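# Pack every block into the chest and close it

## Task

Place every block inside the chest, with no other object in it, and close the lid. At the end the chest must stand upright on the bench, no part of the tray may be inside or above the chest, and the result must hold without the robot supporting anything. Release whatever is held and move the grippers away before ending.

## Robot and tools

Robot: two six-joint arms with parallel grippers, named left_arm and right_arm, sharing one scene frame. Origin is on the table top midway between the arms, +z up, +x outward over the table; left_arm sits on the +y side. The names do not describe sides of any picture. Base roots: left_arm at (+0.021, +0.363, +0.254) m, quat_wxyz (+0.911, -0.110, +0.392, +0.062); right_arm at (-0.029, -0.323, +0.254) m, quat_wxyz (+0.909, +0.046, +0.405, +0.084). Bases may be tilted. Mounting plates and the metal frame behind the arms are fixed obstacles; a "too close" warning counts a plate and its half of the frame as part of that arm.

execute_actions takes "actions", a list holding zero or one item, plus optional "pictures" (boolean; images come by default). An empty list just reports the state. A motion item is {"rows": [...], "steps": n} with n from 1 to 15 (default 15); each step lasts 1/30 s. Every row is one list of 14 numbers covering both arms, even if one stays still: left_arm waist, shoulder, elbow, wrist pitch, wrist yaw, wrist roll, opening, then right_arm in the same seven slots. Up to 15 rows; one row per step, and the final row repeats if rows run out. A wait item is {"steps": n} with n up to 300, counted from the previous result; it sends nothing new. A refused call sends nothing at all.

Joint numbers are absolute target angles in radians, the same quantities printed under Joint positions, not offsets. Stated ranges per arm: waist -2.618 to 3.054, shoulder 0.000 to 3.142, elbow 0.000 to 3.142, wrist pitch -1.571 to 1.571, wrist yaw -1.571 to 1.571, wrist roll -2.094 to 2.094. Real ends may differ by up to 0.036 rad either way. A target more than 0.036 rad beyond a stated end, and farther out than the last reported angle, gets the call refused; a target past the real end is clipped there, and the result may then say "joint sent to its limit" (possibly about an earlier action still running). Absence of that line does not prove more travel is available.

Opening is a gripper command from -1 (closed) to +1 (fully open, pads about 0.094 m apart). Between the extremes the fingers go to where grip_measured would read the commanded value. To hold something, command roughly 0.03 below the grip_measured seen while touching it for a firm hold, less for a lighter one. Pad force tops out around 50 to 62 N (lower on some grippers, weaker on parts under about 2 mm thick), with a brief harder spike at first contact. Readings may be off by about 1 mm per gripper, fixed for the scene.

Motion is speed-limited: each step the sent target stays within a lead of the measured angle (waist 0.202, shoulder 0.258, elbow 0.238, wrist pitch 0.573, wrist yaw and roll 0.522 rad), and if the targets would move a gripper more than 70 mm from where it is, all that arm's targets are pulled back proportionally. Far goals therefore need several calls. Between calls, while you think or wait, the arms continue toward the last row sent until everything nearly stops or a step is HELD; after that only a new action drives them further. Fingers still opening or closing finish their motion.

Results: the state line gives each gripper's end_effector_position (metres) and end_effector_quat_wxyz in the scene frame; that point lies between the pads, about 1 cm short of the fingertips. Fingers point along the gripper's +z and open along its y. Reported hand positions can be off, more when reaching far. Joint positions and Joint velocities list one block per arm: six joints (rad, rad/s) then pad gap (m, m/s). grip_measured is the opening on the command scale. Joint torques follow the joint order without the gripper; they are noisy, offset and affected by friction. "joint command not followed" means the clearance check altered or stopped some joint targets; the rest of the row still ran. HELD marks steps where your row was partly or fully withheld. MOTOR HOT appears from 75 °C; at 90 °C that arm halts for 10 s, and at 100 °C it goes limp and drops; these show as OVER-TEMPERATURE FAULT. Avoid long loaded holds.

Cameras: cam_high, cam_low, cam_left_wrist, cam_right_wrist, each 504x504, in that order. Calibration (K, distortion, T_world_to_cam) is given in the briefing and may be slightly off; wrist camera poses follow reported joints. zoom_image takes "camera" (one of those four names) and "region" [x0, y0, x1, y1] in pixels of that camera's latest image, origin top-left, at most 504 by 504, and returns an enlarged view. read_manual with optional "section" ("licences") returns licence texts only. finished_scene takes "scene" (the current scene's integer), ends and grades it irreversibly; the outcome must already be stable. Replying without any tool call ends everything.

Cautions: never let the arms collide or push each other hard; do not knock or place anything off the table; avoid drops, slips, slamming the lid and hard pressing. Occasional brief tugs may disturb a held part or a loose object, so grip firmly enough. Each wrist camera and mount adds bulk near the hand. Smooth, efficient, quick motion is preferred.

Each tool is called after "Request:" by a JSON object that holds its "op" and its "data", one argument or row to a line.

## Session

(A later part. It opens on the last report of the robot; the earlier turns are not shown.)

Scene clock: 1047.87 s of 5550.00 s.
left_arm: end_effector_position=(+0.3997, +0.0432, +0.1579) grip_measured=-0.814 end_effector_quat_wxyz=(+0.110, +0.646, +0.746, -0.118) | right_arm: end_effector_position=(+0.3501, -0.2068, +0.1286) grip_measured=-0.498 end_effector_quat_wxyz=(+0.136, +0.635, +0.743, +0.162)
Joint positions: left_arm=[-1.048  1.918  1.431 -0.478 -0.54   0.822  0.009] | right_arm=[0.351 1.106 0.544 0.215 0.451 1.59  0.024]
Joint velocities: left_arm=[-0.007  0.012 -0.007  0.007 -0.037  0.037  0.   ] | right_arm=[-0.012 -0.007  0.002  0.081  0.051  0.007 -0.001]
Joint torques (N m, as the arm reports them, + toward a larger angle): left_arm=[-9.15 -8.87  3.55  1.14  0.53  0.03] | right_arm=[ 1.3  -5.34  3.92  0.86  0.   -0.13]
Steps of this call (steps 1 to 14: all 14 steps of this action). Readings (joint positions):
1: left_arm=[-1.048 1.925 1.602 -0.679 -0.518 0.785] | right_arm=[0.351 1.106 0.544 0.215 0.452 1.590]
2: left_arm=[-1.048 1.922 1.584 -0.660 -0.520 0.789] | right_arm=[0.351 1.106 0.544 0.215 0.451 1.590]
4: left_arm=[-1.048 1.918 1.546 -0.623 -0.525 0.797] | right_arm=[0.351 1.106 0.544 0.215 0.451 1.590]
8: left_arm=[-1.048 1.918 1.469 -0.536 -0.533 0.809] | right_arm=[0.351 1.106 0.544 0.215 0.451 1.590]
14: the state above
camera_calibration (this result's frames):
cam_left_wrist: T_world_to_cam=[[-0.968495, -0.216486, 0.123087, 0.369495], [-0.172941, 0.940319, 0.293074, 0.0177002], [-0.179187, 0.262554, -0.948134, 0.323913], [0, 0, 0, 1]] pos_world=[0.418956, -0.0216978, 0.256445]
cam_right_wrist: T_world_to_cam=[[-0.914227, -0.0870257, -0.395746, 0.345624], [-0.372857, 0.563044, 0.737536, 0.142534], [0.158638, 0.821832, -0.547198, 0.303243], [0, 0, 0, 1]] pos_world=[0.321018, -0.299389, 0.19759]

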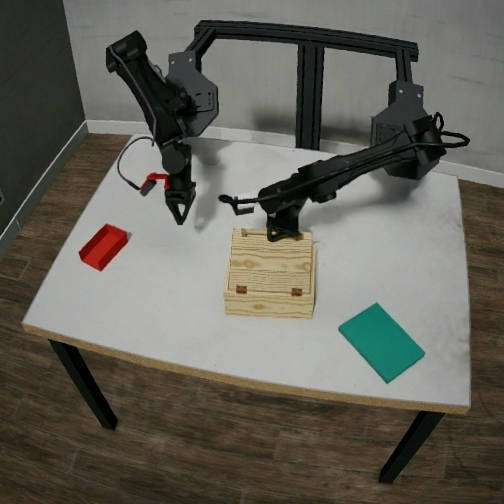

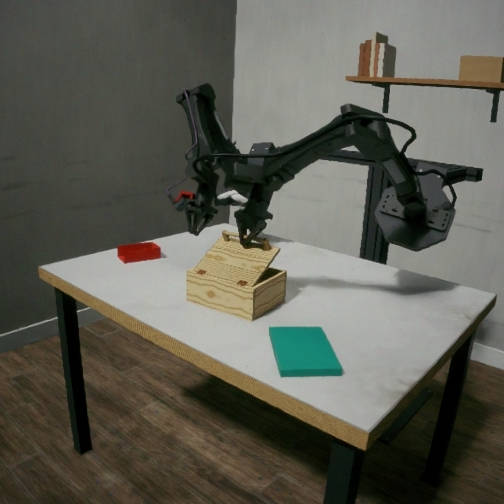

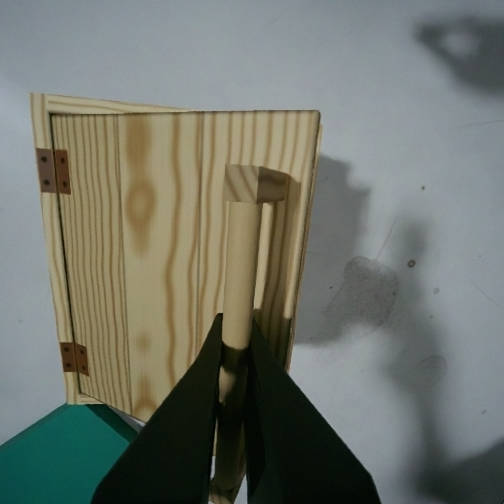

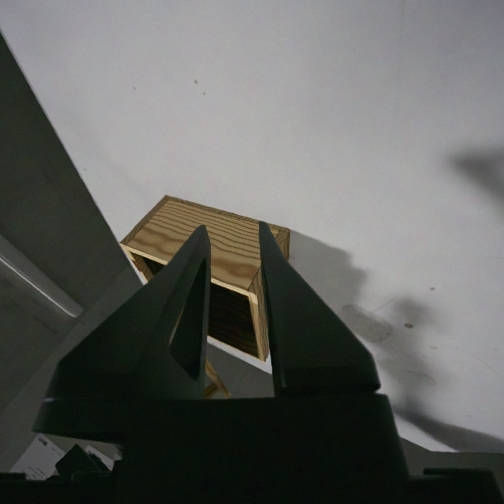

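Request:
{"op": "execute_actions", "data": {
  "actions": [
    {"rows":[[-1.056,1.923,1.395,-0.42,-0.51,0.835,-0.84,0.35,1.1,0.54,0.2,0.45,1.58,-0.5],[-1.052,1.927,1.38,-0.405,-0.508,0.84,-0.84,0.35,1.1,0.54,0.2,0.45,1.58,-0.5],[-1.048,1.932,1.367,-0.39,-0.506,0.845,-0.84,0.35,1.1,0.54,0.2,0.45,1.58,-0.5],[-1.044,1.937,1.355,-0.373,-0.504,0.85,-0.84,0.35,1.1,0.54,0.2,0.45,1.58,-0.5],[-1.04,1.943,1.344,-0.356,-0.502,0.855,-0.84,0.35,1.1,0.54,0.2,0.45,1.58,-0.5],[-1.036,1.949,1.334,-0.339,-0.5,0.86,-0.84,0.35,1.1,0.54,0.2,0.45,1.58,-0.5],[-1.032,1.955,1.325,-0.322,-0.498,0.865,-0.84,0.35,1.1,0.54,0.2,0.45,1.58,-0.5],[-1.028,1.961,1.317,-0.305,-0.496,0.87,-0.84,0.35,1.1,0.54,0.2,0.45,1.58,-0.5],[-1.024,1.967,1.31,-0.288,-0.494,0.875,-0.84,0.35,1.1,0.54,0.2,0.45,1.58,-0.5],[-1.02,1.974,1.303,-0.271,-0.492,0.88,-0.84,0.35,1.1,0.54,0.2,0.45,1.58,-0.5],[-1.016,1.981,1.296,-0.254,-0.49,0.885,-0.84,0.35,1.1,0.54,0.2,0.45,1.58,-0.5],[-1.012,1.988,1.29,-0.237,-0.488,0.89,-0.84,0.35,1.1,0.54,0.2,0.45,1.58,-0.5],[-1.008,1.994,1.284,-0.22,-0.486,0.895,-0.84,0.35,1.1,0.54,0.2,0.45,1.58,-0.5],[-1.004,2.0,1.279,-0.205,-0.484,0.9,-0.84,0.35,1.1,0.54,0.2,0.45,1.58,-0.5],[-1.0,2.005,1.275,-0.195,-0.482,0.9,-0.84,0.35,1.1,0.54,0.2,0.45,1.58,-0.5]]}
  ],
  "pictures": false
}}

Request:
{"op": "execute_actions", "data": {
  "actions": [
    {"steps":8}
  ]
}}

Scene clock: 1064.17 s of 5550.00 s.
left_arm: end_effector_position=(+0.3752, +0.0400, +0.1136) grip_measured=-0.816 end_effector_quat_wxyz=(+0.112, +0.648, +0.745, -0.114) | right_arm: end_effector_position=(+0.3501, -0.2068, +0.1286) grip_measured=-0.498 end_effector_quat_wxyz=(+0.136, +0.635, +0.743, +0.162)
Joint positions: left_arm=[-1.007  1.977  1.305 -0.268 -0.524  0.871  0.009] | right_arm=[0.351 1.106 0.544 0.215 0.451 1.59  0.024]
Joint velocities: left_arm=[ 0.134  0.193 -0.168  0.388  0.051  0.125 -0.   ] | right_arm=[ 0.007 -0.007 -0.012  0.022  0.007  0.007 -0.001]
Joint torques (N m, as the arm reports them, + toward a larger angle): left_arm=[-8.24 -7.77  3.01  0.78  0.57  0.13] | right_arm=[ 1.25 -5.35  3.88  0.86 -0.05 -0.1 ]
Steps of this call (steps 1 to 15: the robot went on to your last target; steps 16 to 90: nothing new was sent; then 12.80 s passed at rest; steps 91 to 105: all 15 steps of this action). Readings (joint positions):
91: left_arm=[-1.048 1.918 1.428 -0.473 -0.540 0.825] | right_arm=[0.351 1.106 0.544 0.215 0.451 1.590]
92: left_arm=[-1.048 1.918 1.422 -0.465 -0.540 0.827] | right_arm=[0.351 1.106 0.544 0.215 0.451 1.590]
94: left_arm=[-1.046 1.918 1.403 -0.440 -0.541 0.833] | right_arm=[0.351 1.106 0.544 0.215 0.451 1.590]
98: left_arm=[-1.039 1.926 1.360 -0.378 -0.539 0.848] | right_arm=[0.351 1.106 0.544 0.215 0.451 1.590]
105: the state above

Scene clock: 1064.43 s of 5550.00 s.
left_arm: end_effector_position=(+0.3729, +0.0391, +0.1047) grip_measured=-0.817 end_effector_quat_wxyz=(+0.114, +0.648, +0.745, -0.114) | right_arm: end_effector_position=(+0.3501, -0.2068, +0.1286) grip_measured=-0.498 end_effector_quat_wxyz=(+0.136, +0.635, +0.743, +0.162)
Joint positions: left_arm=[-0.995  1.994  1.292 -0.229 -0.517  0.885  0.009] | right_arm=[0.351 1.106 0.544 0.215 0.451 1.59  0.024]
Joint velocities: left_arm=[-0.012  0.007  0.012 -0.022 -0.081  0.007  0.   ] | right_arm=[ 0.007 -0.007  0.007  0.051 -0.081 -0.007 -0.001]
Joint torques (N m, as the arm reports them, + toward a larger angle): left_arm=[-8.5  -8.13  3.12  1.04  0.61  0.1 ] | right_arm=[ 1.16 -5.27  3.85  0.84  0.01 -0.1 ]
Steps of this call (steps 1 to 8: the robot went on to your last target). Readings (joint positions):
1: left_arm=[-1.002 1.984 1.300 -0.255 -0.522 0.875] | right_arm=[0.351 1.106 0.544 0.215 0.451 1.590]
2: left_arm=[-0.999 1.989 1.297 -0.245 -0.520 0.878] | right_arm=[0.351 1.106 0.544 0.215 0.451 1.590]
4: left_arm=[-0.995 1.994 1.293 -0.234 -0.518 0.881] | right_arm=[0.351 1.106 0.544 0.215 0.451 1.590]
8: the state above
camera_calibration (this result's frames):
cam_left_wrist: T_world_to_cam=[[-0.97087, -0.212762, 0.110203, 0.351319], [-0.172865, 0.940438, 0.292735, 0.0325641], [-0.165922, 0.265157, -0.949822, 0.264883], [0, 0, 0, 1]] pos_world=[0.390664, -0.0261129, 0.203343]
cam_right_wrist: T_world_to_cam=[[-0.914227, -0.0870257, -0.395746, 0.345624], [-0.372857, 0.563044, 0.737536, 0.142534], [0.158638, 0.821832, -0.547198, 0.303243], [0, 0, 0, 1]] pos_world=[0.321018, -0.299389, 0.19759]

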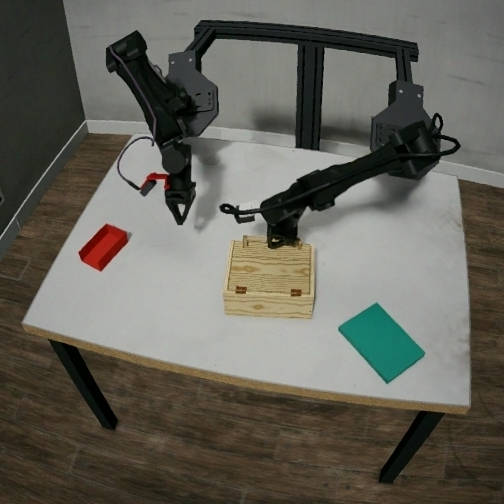

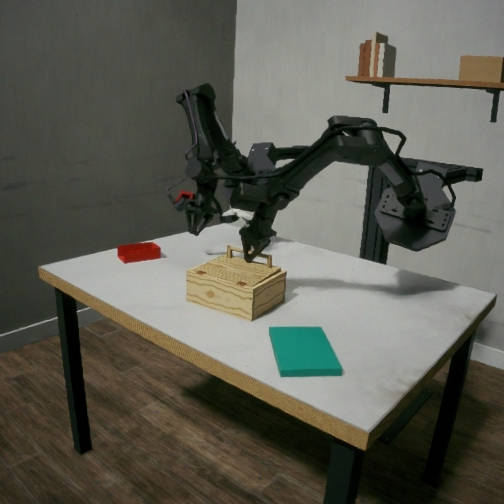

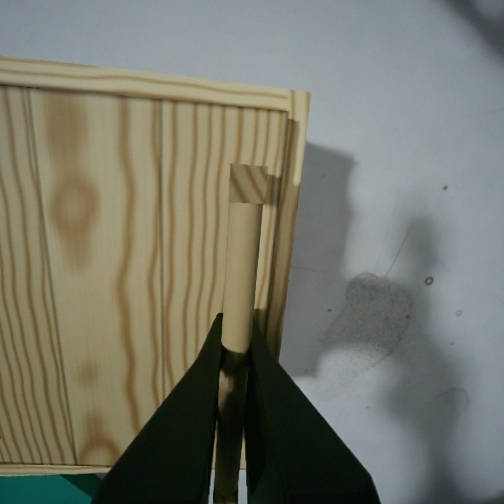

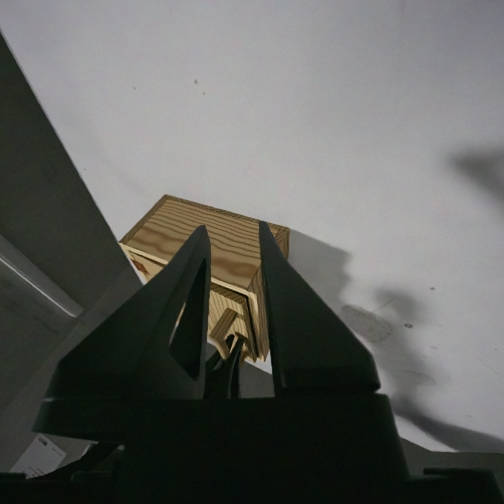

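Lower a few more mm.

Request:
{"op": "execute_actions", "data": {
  "actions": [
    {"rows":[[-0.998,2.009,1.273,-0.19,-0.482,0.9,-0.84,0.35,1.1,0.54,0.2,0.45,1.58,-0.5],[-0.995,2.013,1.271,-0.183,-0.482,0.9,-0.84,0.35,1.1,0.54,0.2,0.45,1.58,-0.5],[-0.992,2.017,1.269,-0.176,-0.48,0.9,-0.84,0.35,1.1,0.54,0.2,0.45,1.58,-0.5],[-0.989,2.021,1.267,-0.169,-0.48,0.9,-0.84,0.35,1.1,0.54,0.2,0.45,1.58,-0.5],[-0.986,2.025,1.265,-0.162,-0.48,0.9,-0.84,0.35,1.1,0.54,0.2,0.45,1.58,-0.5]],"steps":10}
  ]
}}

Request:
{"op": "zoom_image", "data": {
  "camera": "cam_low",
  "region": [170,220,310,330]
}}

Scene clock: 1072.80 s of 5550.00 s.
left_arm: end_effector_position=(+0.3733, +0.0376, +0.0984) grip_measured=-0.818 end_effector_quat_wxyz=(+0.116, +0.647, +0.745, -0.112) | right_arm: end_effector_position=(+0.3501, -0.2068, +0.1286) grip_measured=-0.498 end_effector_quat_wxyz=(+0.136, +0.635, +0.743, +0.162)
Joint positions: left_arm=[-0.987  2.01   1.292 -0.204 -0.514  0.895  0.009] | right_arm=[0.351 1.106 0.544 0.215 0.451 1.59  0.024]
Joint velocities: left_arm=[ 0.012  0.027 -0.022  0.095  0.022 -0.022 -0.   ] | right_arm=[ 0.002 -0.022  0.012 -0.022  0.037  0.051 -0.001]
Joint torques (N m, as the arm reports them, + toward a larger angle): left_arm=[-8.19 -7.89  2.23  1.1   0.61  0.02] | right_arm=[ 1.27 -5.18  3.85  0.84 -0.03 -0.13]
Steps of this call (steps 1 to 30: the robot went on to your last target; steps 31 to 100: nothing new was sent; then 4.70 s passed at rest; steps 101 to 110: all 10 steps of this action). Readings (joint positions):
101: left_arm=[-0.995 1.994 1.292 -0.227 -0.517 0.887] | right_arm=[0.351 1.106 0.544 0.215 0.451 1.590]
102: left_arm=[-0.995 1.994 1.292 -0.227 -0.517 0.887] | right_arm=[0.351 1.106 0.544 0.215 0.451 1.590]
104: left_arm=[-0.994 1.995 1.292 -0.224 -0.516 0.888] | right_arm=[0.351 1.106 0.544 0.215 0.451 1.590]
108: left_arm=[-0.988 2.007 1.292 -0.207 -0.514 0.894] | right_arm=[0.351 1.106 0.544 0.215 0.451 1.590]
110: the state above
camera_calibration (this result's frames):
cam_left_wrist: T_world_to_cam=[[-0.97086, -0.215062, 0.105735, 0.352559], [-0.176506, 0.940135, 0.291532, 0.03733], [-0.162103, 0.264374, -0.950699, 0.258052], [0, 0, 0, 1]] pos_world=[0.390706, -0.0274954, 0.197169]
cam_right_wrist: T_world_to_cam=[[-0.914227, -0.0870257, -0.395746, 0.345624], [-0.372857, 0.563044, 0.737536, 0.142534], [0.158638, 0.821832, -0.547198, 0.303243], [0, 0, 0, 1]] pos_world=[0.321018, -0.299389, 0.19759]

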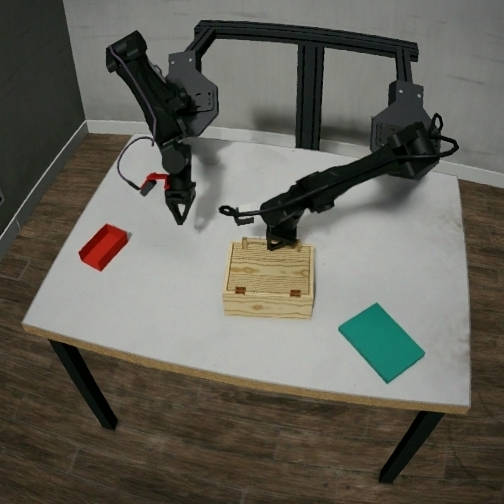

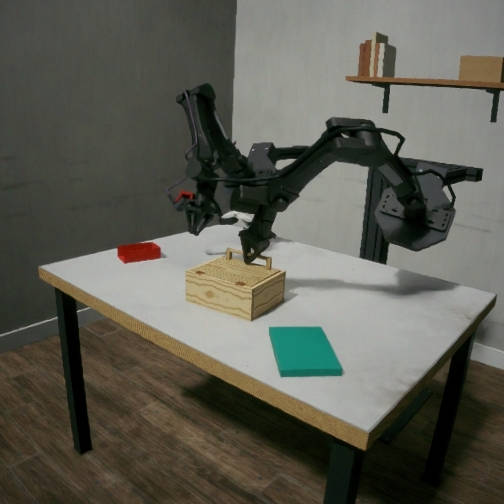

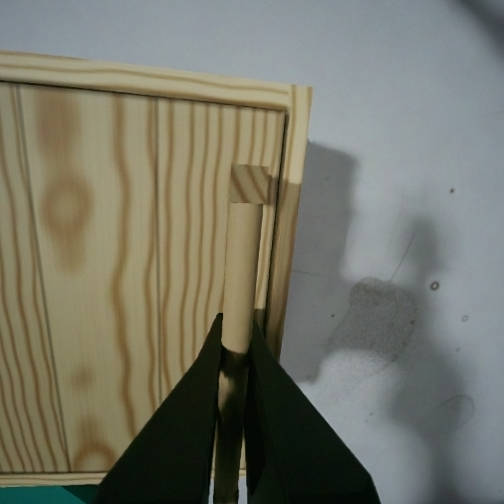

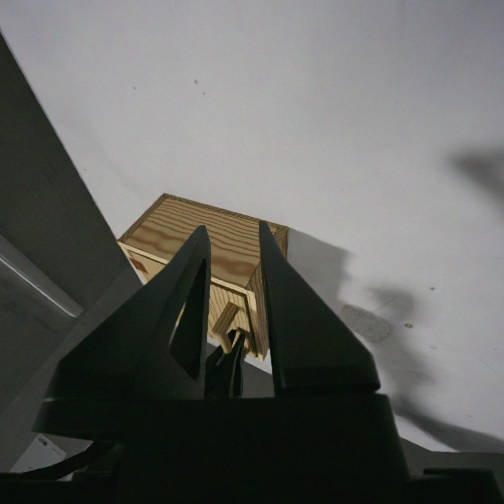

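Region (170, 220, 310, 330) of cam_low's 504x504 image, scaled by 3.600, with more detail than that image has; it fills the top 396 rows of this view, and the rest is white.

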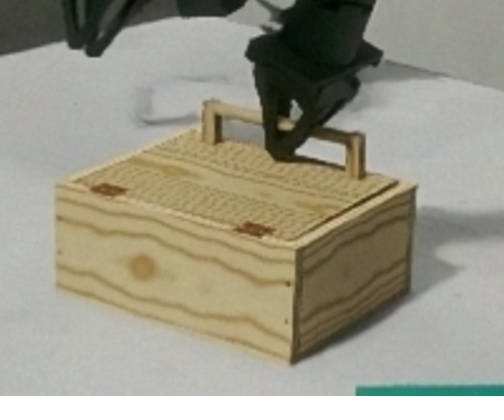

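Nearly flush; a bit more, then release.

Request:
{"op": "execute_actions", "data": {
  "actions": [
    {"rows":[[-0.983,2.029,1.265,-0.158,-0.48,0.9,-0.84,0.35,1.1,0.54,0.2,0.45,1.58,-0.5],[-0.98,2.033,1.265,-0.154,-0.48,0.9,-0.84,0.35,1.1,0.54,0.2,0.45,1.58,-0.5],[-0.978,2.037,1.265,-0.15,-0.48,0.9,-0.84,0.35,1.1,0.54,0.2,0.45,1.58,-0.5],[-0.978,2.037,1.265,-0.15,-0.48,0.9,-0.84,0.35,1.1,0.54,0.2,0.45,1.58,-0.5],[-0.978,2.037,1.265,-0.15,-0.48,0.9,-0.84,0.35,1.1,0.54,0.2,0.45,1.58,-0.5],[-0.978,2.037,1.265,-0.15,-0.48,0.9,-0.84,0.35,1.1,0.54,0.2,0.45,1.58,-0.5],[-0.978,2.037,1.265,-0.15,-0.48,0.9,-0.84,0.35,1.1,0.54,0.2,0.45,1.58,-0.5],[-0.985,2.025,1.285,-0.18,-0.5,0.9,-0.84,0.35,1.1,0.54,0.2,0.45,1.58,-0.5],[-0.99,2.015,1.295,-0.19,-0.51,0.9,-0.78,0.35,1.1,0.54,0.2,0.45,1.58,-0.5],[-0.99,2.015,1.295,-0.19,-0.51,0.9,-0.65,0.35,1.1,0.54,0.2,0.45,1.58,-0.5],[-0.99,2.015,1.295,-0.19,-0.51,0.9,-0.45,0.35,1.1,0.54,0.2,0.45,1.58,-0.5],[-0.99,2.015,1.295,-0.19,-0.51,0.9,-0.25,0.35,1.1,0.54,0.2,0.45,1.58,-0.5],[-0.99,2.015,1.295,-0.19,-0.51,0.9,-0.05,0.35,1.1,0.54,0.2,0.45,1.58,-0.5]],"steps":15}
  ],
  "pictures": false
}}

Request:
{"op": "execute_actions", "data": {
  "actions": [
    {"rows":[[-1.005,1.995,1.31,-0.22,-0.51,0.9,0,0.35,1.1,0.54,0.2,0.45,1.58,-0.5],[-1.02,1.97,1.325,-0.26,-0.515,0.9,0,0.35,1.1,0.54,0.2,0.45,1.58,-0.5],[-1.035,1.945,1.335,-0.3,-0.52,0.89,0,0.35,1.1,0.54,0.2,0.45,1.58,-0.5],[-1.05,1.92,1.345,-0.34,-0.525,0.88,0,0.35,1.1,0.54,0.2,0.45,1.58,-0.5],[-1.065,1.895,1.355,-0.38,-0.53,0.87,0,0.35,1.1,0.54,0.2,0.45,1.58,-0.5],[-1.08,1.87,1.365,-0.42,-0.535,0.86,0,0.35,1.1,0.54,0.2,0.45,1.58,-0.5],[-1.095,1.84,1.37,-0.45,-0.54,0.85,0,0.35,1.1,0.54,0.2,0.45,1.58,-0.5],[-1.11,1.8,1.36,-0.47,-0.545,0.84,0,0.35,1.1,0.54,0.2,0.45,1.58,-0.5],[-1.12,1.76,1.33,-0.48,-0.55,0.83,0,0.35,1.1,0.54,0.2,0.45,1.58,-0.5],[-1.13,1.72,1.28,-0.48,-0.555,0.82,0,0.35,1.1,0.54,0.2,0.45,1.58,-0.5],[-1.14,1.68,1.22,-0.48,-0.56,0.81,0,0.35,1.1,0.54,0.2,0.45,1.58,-0.5],[-1.15,1.63,1.15,-0.47,-0.565,0.8,0,0.35,1.1,0.54,0.2,0.45,1.58,-0.5],[-1.15,1.58,1.08,-0.46,-0.57,0.8,0,0.35,1.1,0.54,0.2,0.45,1.58,-0.5],[-1.15,1.53,1.01,-0.45,-0.575,0.8,0,0.35,1.1,0.54,0.2,0.45,1.58,-0.5],[-1.15,1.48,0.94,-0.44,-0.58,0.8,0,0.35,1.1,0.54,0.2,0.45,1.58,-0.5]]}
  ],
  "pictures": false
}}

Request:
{"op": "execute_actions", "data": {
  "actions": [
    {"rows":[[-1.15,1.43,0.87,-0.42,-0.585,0.8,0,0.35,1.1,0.54,0.2,0.45,1.58,-0.5],[-1.15,1.38,0.8,-0.4,-0.59,0.8,0,0.35,1.1,0.54,0.2,0.45,1.58,-0.5],[-1.15,1.34,0.73,-0.38,-0.59,0.8,0,0.35,1.1,0.54,0.2,0.45,1.58,-0.5],[-1.15,1.3,0.66,-0.37,-0.6,0.8,0,0.35,1.1,0.54,0.2,0.45,1.58,-0.5],[-1.15,1.27,0.6,-0.35,-0.6,0.8,0,0.35,1.1,0.54,0.2,0.45,1.58,-0.5],[-1.15,1.25,0.55,-0.34,-0.6,0.8,0,0.35,1.1,0.54,0.2,0.45,1.58,-0.5]],"steps":13}
  ]
}}

Request:
{"op": "zoom_image", "data": {
  "camera": "cam_low",
  "region": [170,220,310,330]
}}

Scene clock: 1100.03 s of 5550.00 s.
left_arm: end_effector_position=(+0.3739, +0.0368, +0.0952) grip_measured=-0.058 end_effector_quat_wxyz=(+0.118, +0.646, +0.746, -0.112) | right_arm: end_effector_position=(+0.3501, -0.2068, +0.1286) grip_measured=-0.498 end_effector_quat_wxyz=(+0.136, +0.635, +0.743, +0.162)
Joint positions: left_arm=[-0.982  2.018  1.292 -0.189 -0.512  0.899  0.044] | right_arm=[0.351 1.106 0.544 0.215 0.451 1.59  0.024]
Joint velocities: left_arm=[ 0.007 -0.002  0.007  0.051 -0.022  0.022  0.012] | right_arm=[-0.012 -0.012  0.012 -0.007 -0.051 -0.007 -0.001]
Joint torques (N m, as the arm reports them, + toward a larger angle): left_arm=[-8.91 -9.61  4.83  0.68  0.23  0.01] | right_arm=[ 1.35 -5.3   3.96  0.87 -0.04 -0.13]
Steps of this call (steps 1 to 15: the robot went on to your last target; steps 16 to 90: nothing new was sent; then 23.73 s passed at rest; steps 91 to 105: all 15 steps of this action). Readings (joint positions):
91: left_arm=[-0.986 2.010 1.292 -0.203 -0.513 0.895] | right_arm=[0.351 1.106 0.544 0.215 0.451 1.590]
92: left_arm=[-0.986 2.010 1.292 -0.202 -0.513 0.896] | right_arm=[0.351 1.106 0.544 0.215 0.451 1.590]
94: left_arm=[-0.984 2.013 1.292 -0.196 -0.511 0.897] | right_arm=[0.351 1.106 0.544 0.215 0.451 1.590]
98: left_arm=[-0.982 2.018 1.292 -0.189 -0.511 0.899] | right_arm=[0.351 1.106 0.544 0.215 0.451 1.590]
105: the state above

Scene clock: 1100.53 s of 5550.00 s.
left_arm: end_effector_position=(+0.3812, +0.0898, +0.2268) grip_measured=-0.002 end_effector_quat_wxyz=(+0.183, +0.629, +0.744, -0.130) | right_arm: end_effector_position=(+0.3501, -0.2068, +0.1286) grip_measured=-0.498 end_effector_quat_wxyz=(+0.136, +0.635, +0.743, +0.162)
Joint positions: left_arm=[-1.137  1.553  1.107 -0.391 -0.556  0.823  0.047] | right_arm=[0.351 1.106 0.544 0.215 0.451 1.59  0.024]
Joint velocities: left_arm=[-0.027 -1.619 -1.907 -0.037 -0.154 -0.198 -0.   ] | right_arm=[-0.007 -0.002  0.002 -0.007 -0.037 -0.051  0.001]
Joint torques (N m, as the arm reports them, + toward a larger angle): left_arm=[-6.77 -3.82  1.29  0.27  0.17  0.  ] | right_arm=[ 1.26 -5.25  3.77  0.83 -0.05 -0.09]
Steps of this call (steps 1 to 15: all 15 steps of this action). Readings (joint positions):
1: left_arm=[-0.982 2.018 1.292 -0.191 -0.512 0.899] | right_arm=[0.351 1.106 0.544 0.215 0.451 1.590]
2: left_arm=[-0.983 2.016 1.292 -0.198 -0.512 0.899] | right_arm=[0.351 1.106 0.544 0.215 0.451 1.590]
4: left_arm=[-0.991 1.998 1.292 -0.240 -0.517 0.897] | right_arm=[0.351 1.106 0.544 0.215 0.451 1.590]
8: left_arm=[-1.045 1.908 1.312 -0.361 -0.531 0.875] | right_arm=[0.351 1.106 0.544 0.215 0.451 1.590]
15: the state above

Scene clock: 1100.97 s of 5550.00 s.
left_arm: end_effector_position=(+0.2348, +0.1951, +0.1728) grip_measured=-0.002 end_effector_quat_wxyz=(+0.072, +0.701, +0.701, -0.110) | right_arm: end_effector_position=(+0.3501, -0.2068, +0.1286) grip_measured=-0.498 end_effector_quat_wxyz=(+0.136, +0.635, +0.743, +0.162)
Joint positions: left_arm=[-1.137  1.279  0.538 -0.381 -0.595  0.808  0.047] | right_arm=[0.351 1.106 0.544 0.215 0.451 1.59  0.024]
Joint velocities: left_arm=[ 0.002 -0.09  -0.002  0.212 -0.081 -0.022  0.   ] | right_arm=[-0.007 -0.002 -0.002 -0.037  0.022  0.081  0.001]
Joint torques (N m, as the arm reports them, + toward a larger angle): left_arm=[-4.29 -5.44  5.8   0.72  0.18 -0.04] | right_arm=[ 1.33 -5.22  3.92  0.81 -0.04 -0.07]
Steps of this call (steps 1 to 13: all 13 steps of this action). Readings (joint positions):
1: left_arm=[-1.137 1.500 1.038 -0.388 -0.562 0.819] | right_arm=[0.351 1.106 0.544 0.215 0.451 1.590]
2: left_arm=[-1.137 1.451 0.966 -0.384 -0.570 0.816] | right_arm=[0.351 1.106 0.544 0.215 0.451 1.590]
4: left_arm=[-1.137 1.369 0.814 -0.376 -0.580 0.812] | right_arm=[0.351 1.106 0.544 0.215 0.451 1.590]
8: left_arm=[-1.137 1.283 0.571 -0.386 -0.592 0.809] | right_arm=[0.351 1.106 0.544 0.215 0.451 1.590]
13: the state above
camera_calibration (this result's frames):
cam_left_wrist: T_world_to_cam=[[-0.987589, -0.0789855, 0.135752, 0.216295], [-0.0261644, 0.935003, 0.353673, -0.201928], [-0.154864, 0.345732, -0.925466, 0.24274], [0, 0, 0, 1]] pos_world=[0.245919, 0.121964, 0.266702]
cam_right_wrist: T_world_to_cam=[[-0.914227, -0.0870257, -0.395746, 0.345624], [-0.372857, 0.563044, 0.737536, 0.142534], [0.158638, 0.821832, -0.547198, 0.303243], [0, 0, 0, 1]] pos_world=[0.321018, -0.299389, 0.19759]

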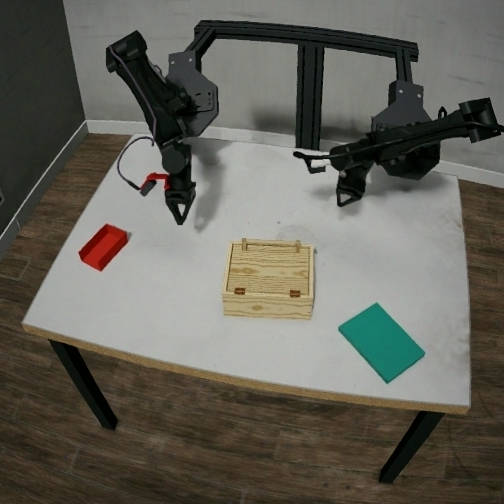

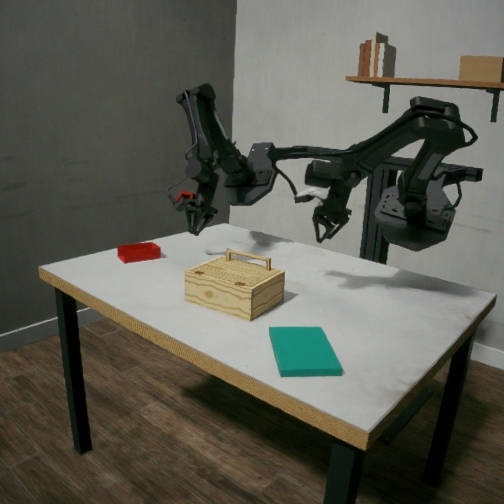

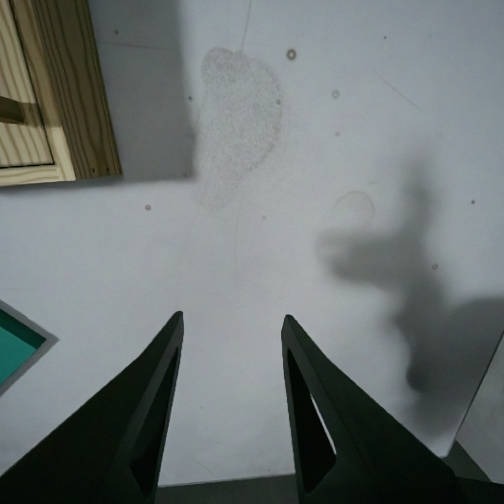

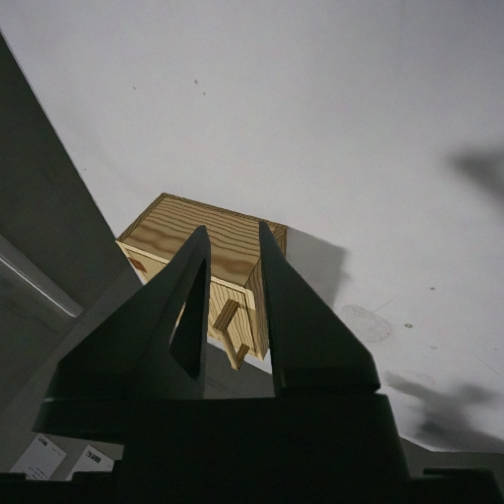

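Region (170, 220, 310, 330) of cam_low's 504x504 image, scaled by 3.600, with more detail than that image has; it fills the top 396 rows of this view, and the rest is white.

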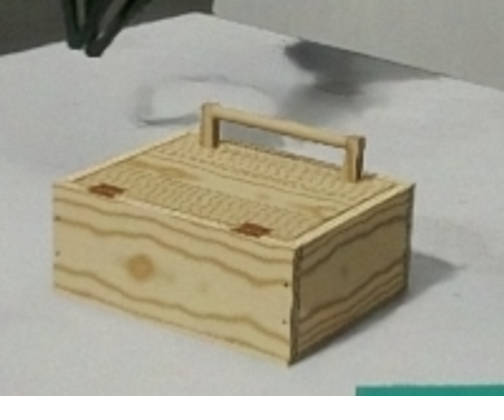

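Request:
{"op": "finished_scene", "data": {
  "scene": 2
}}

The scene is finished: the task was done.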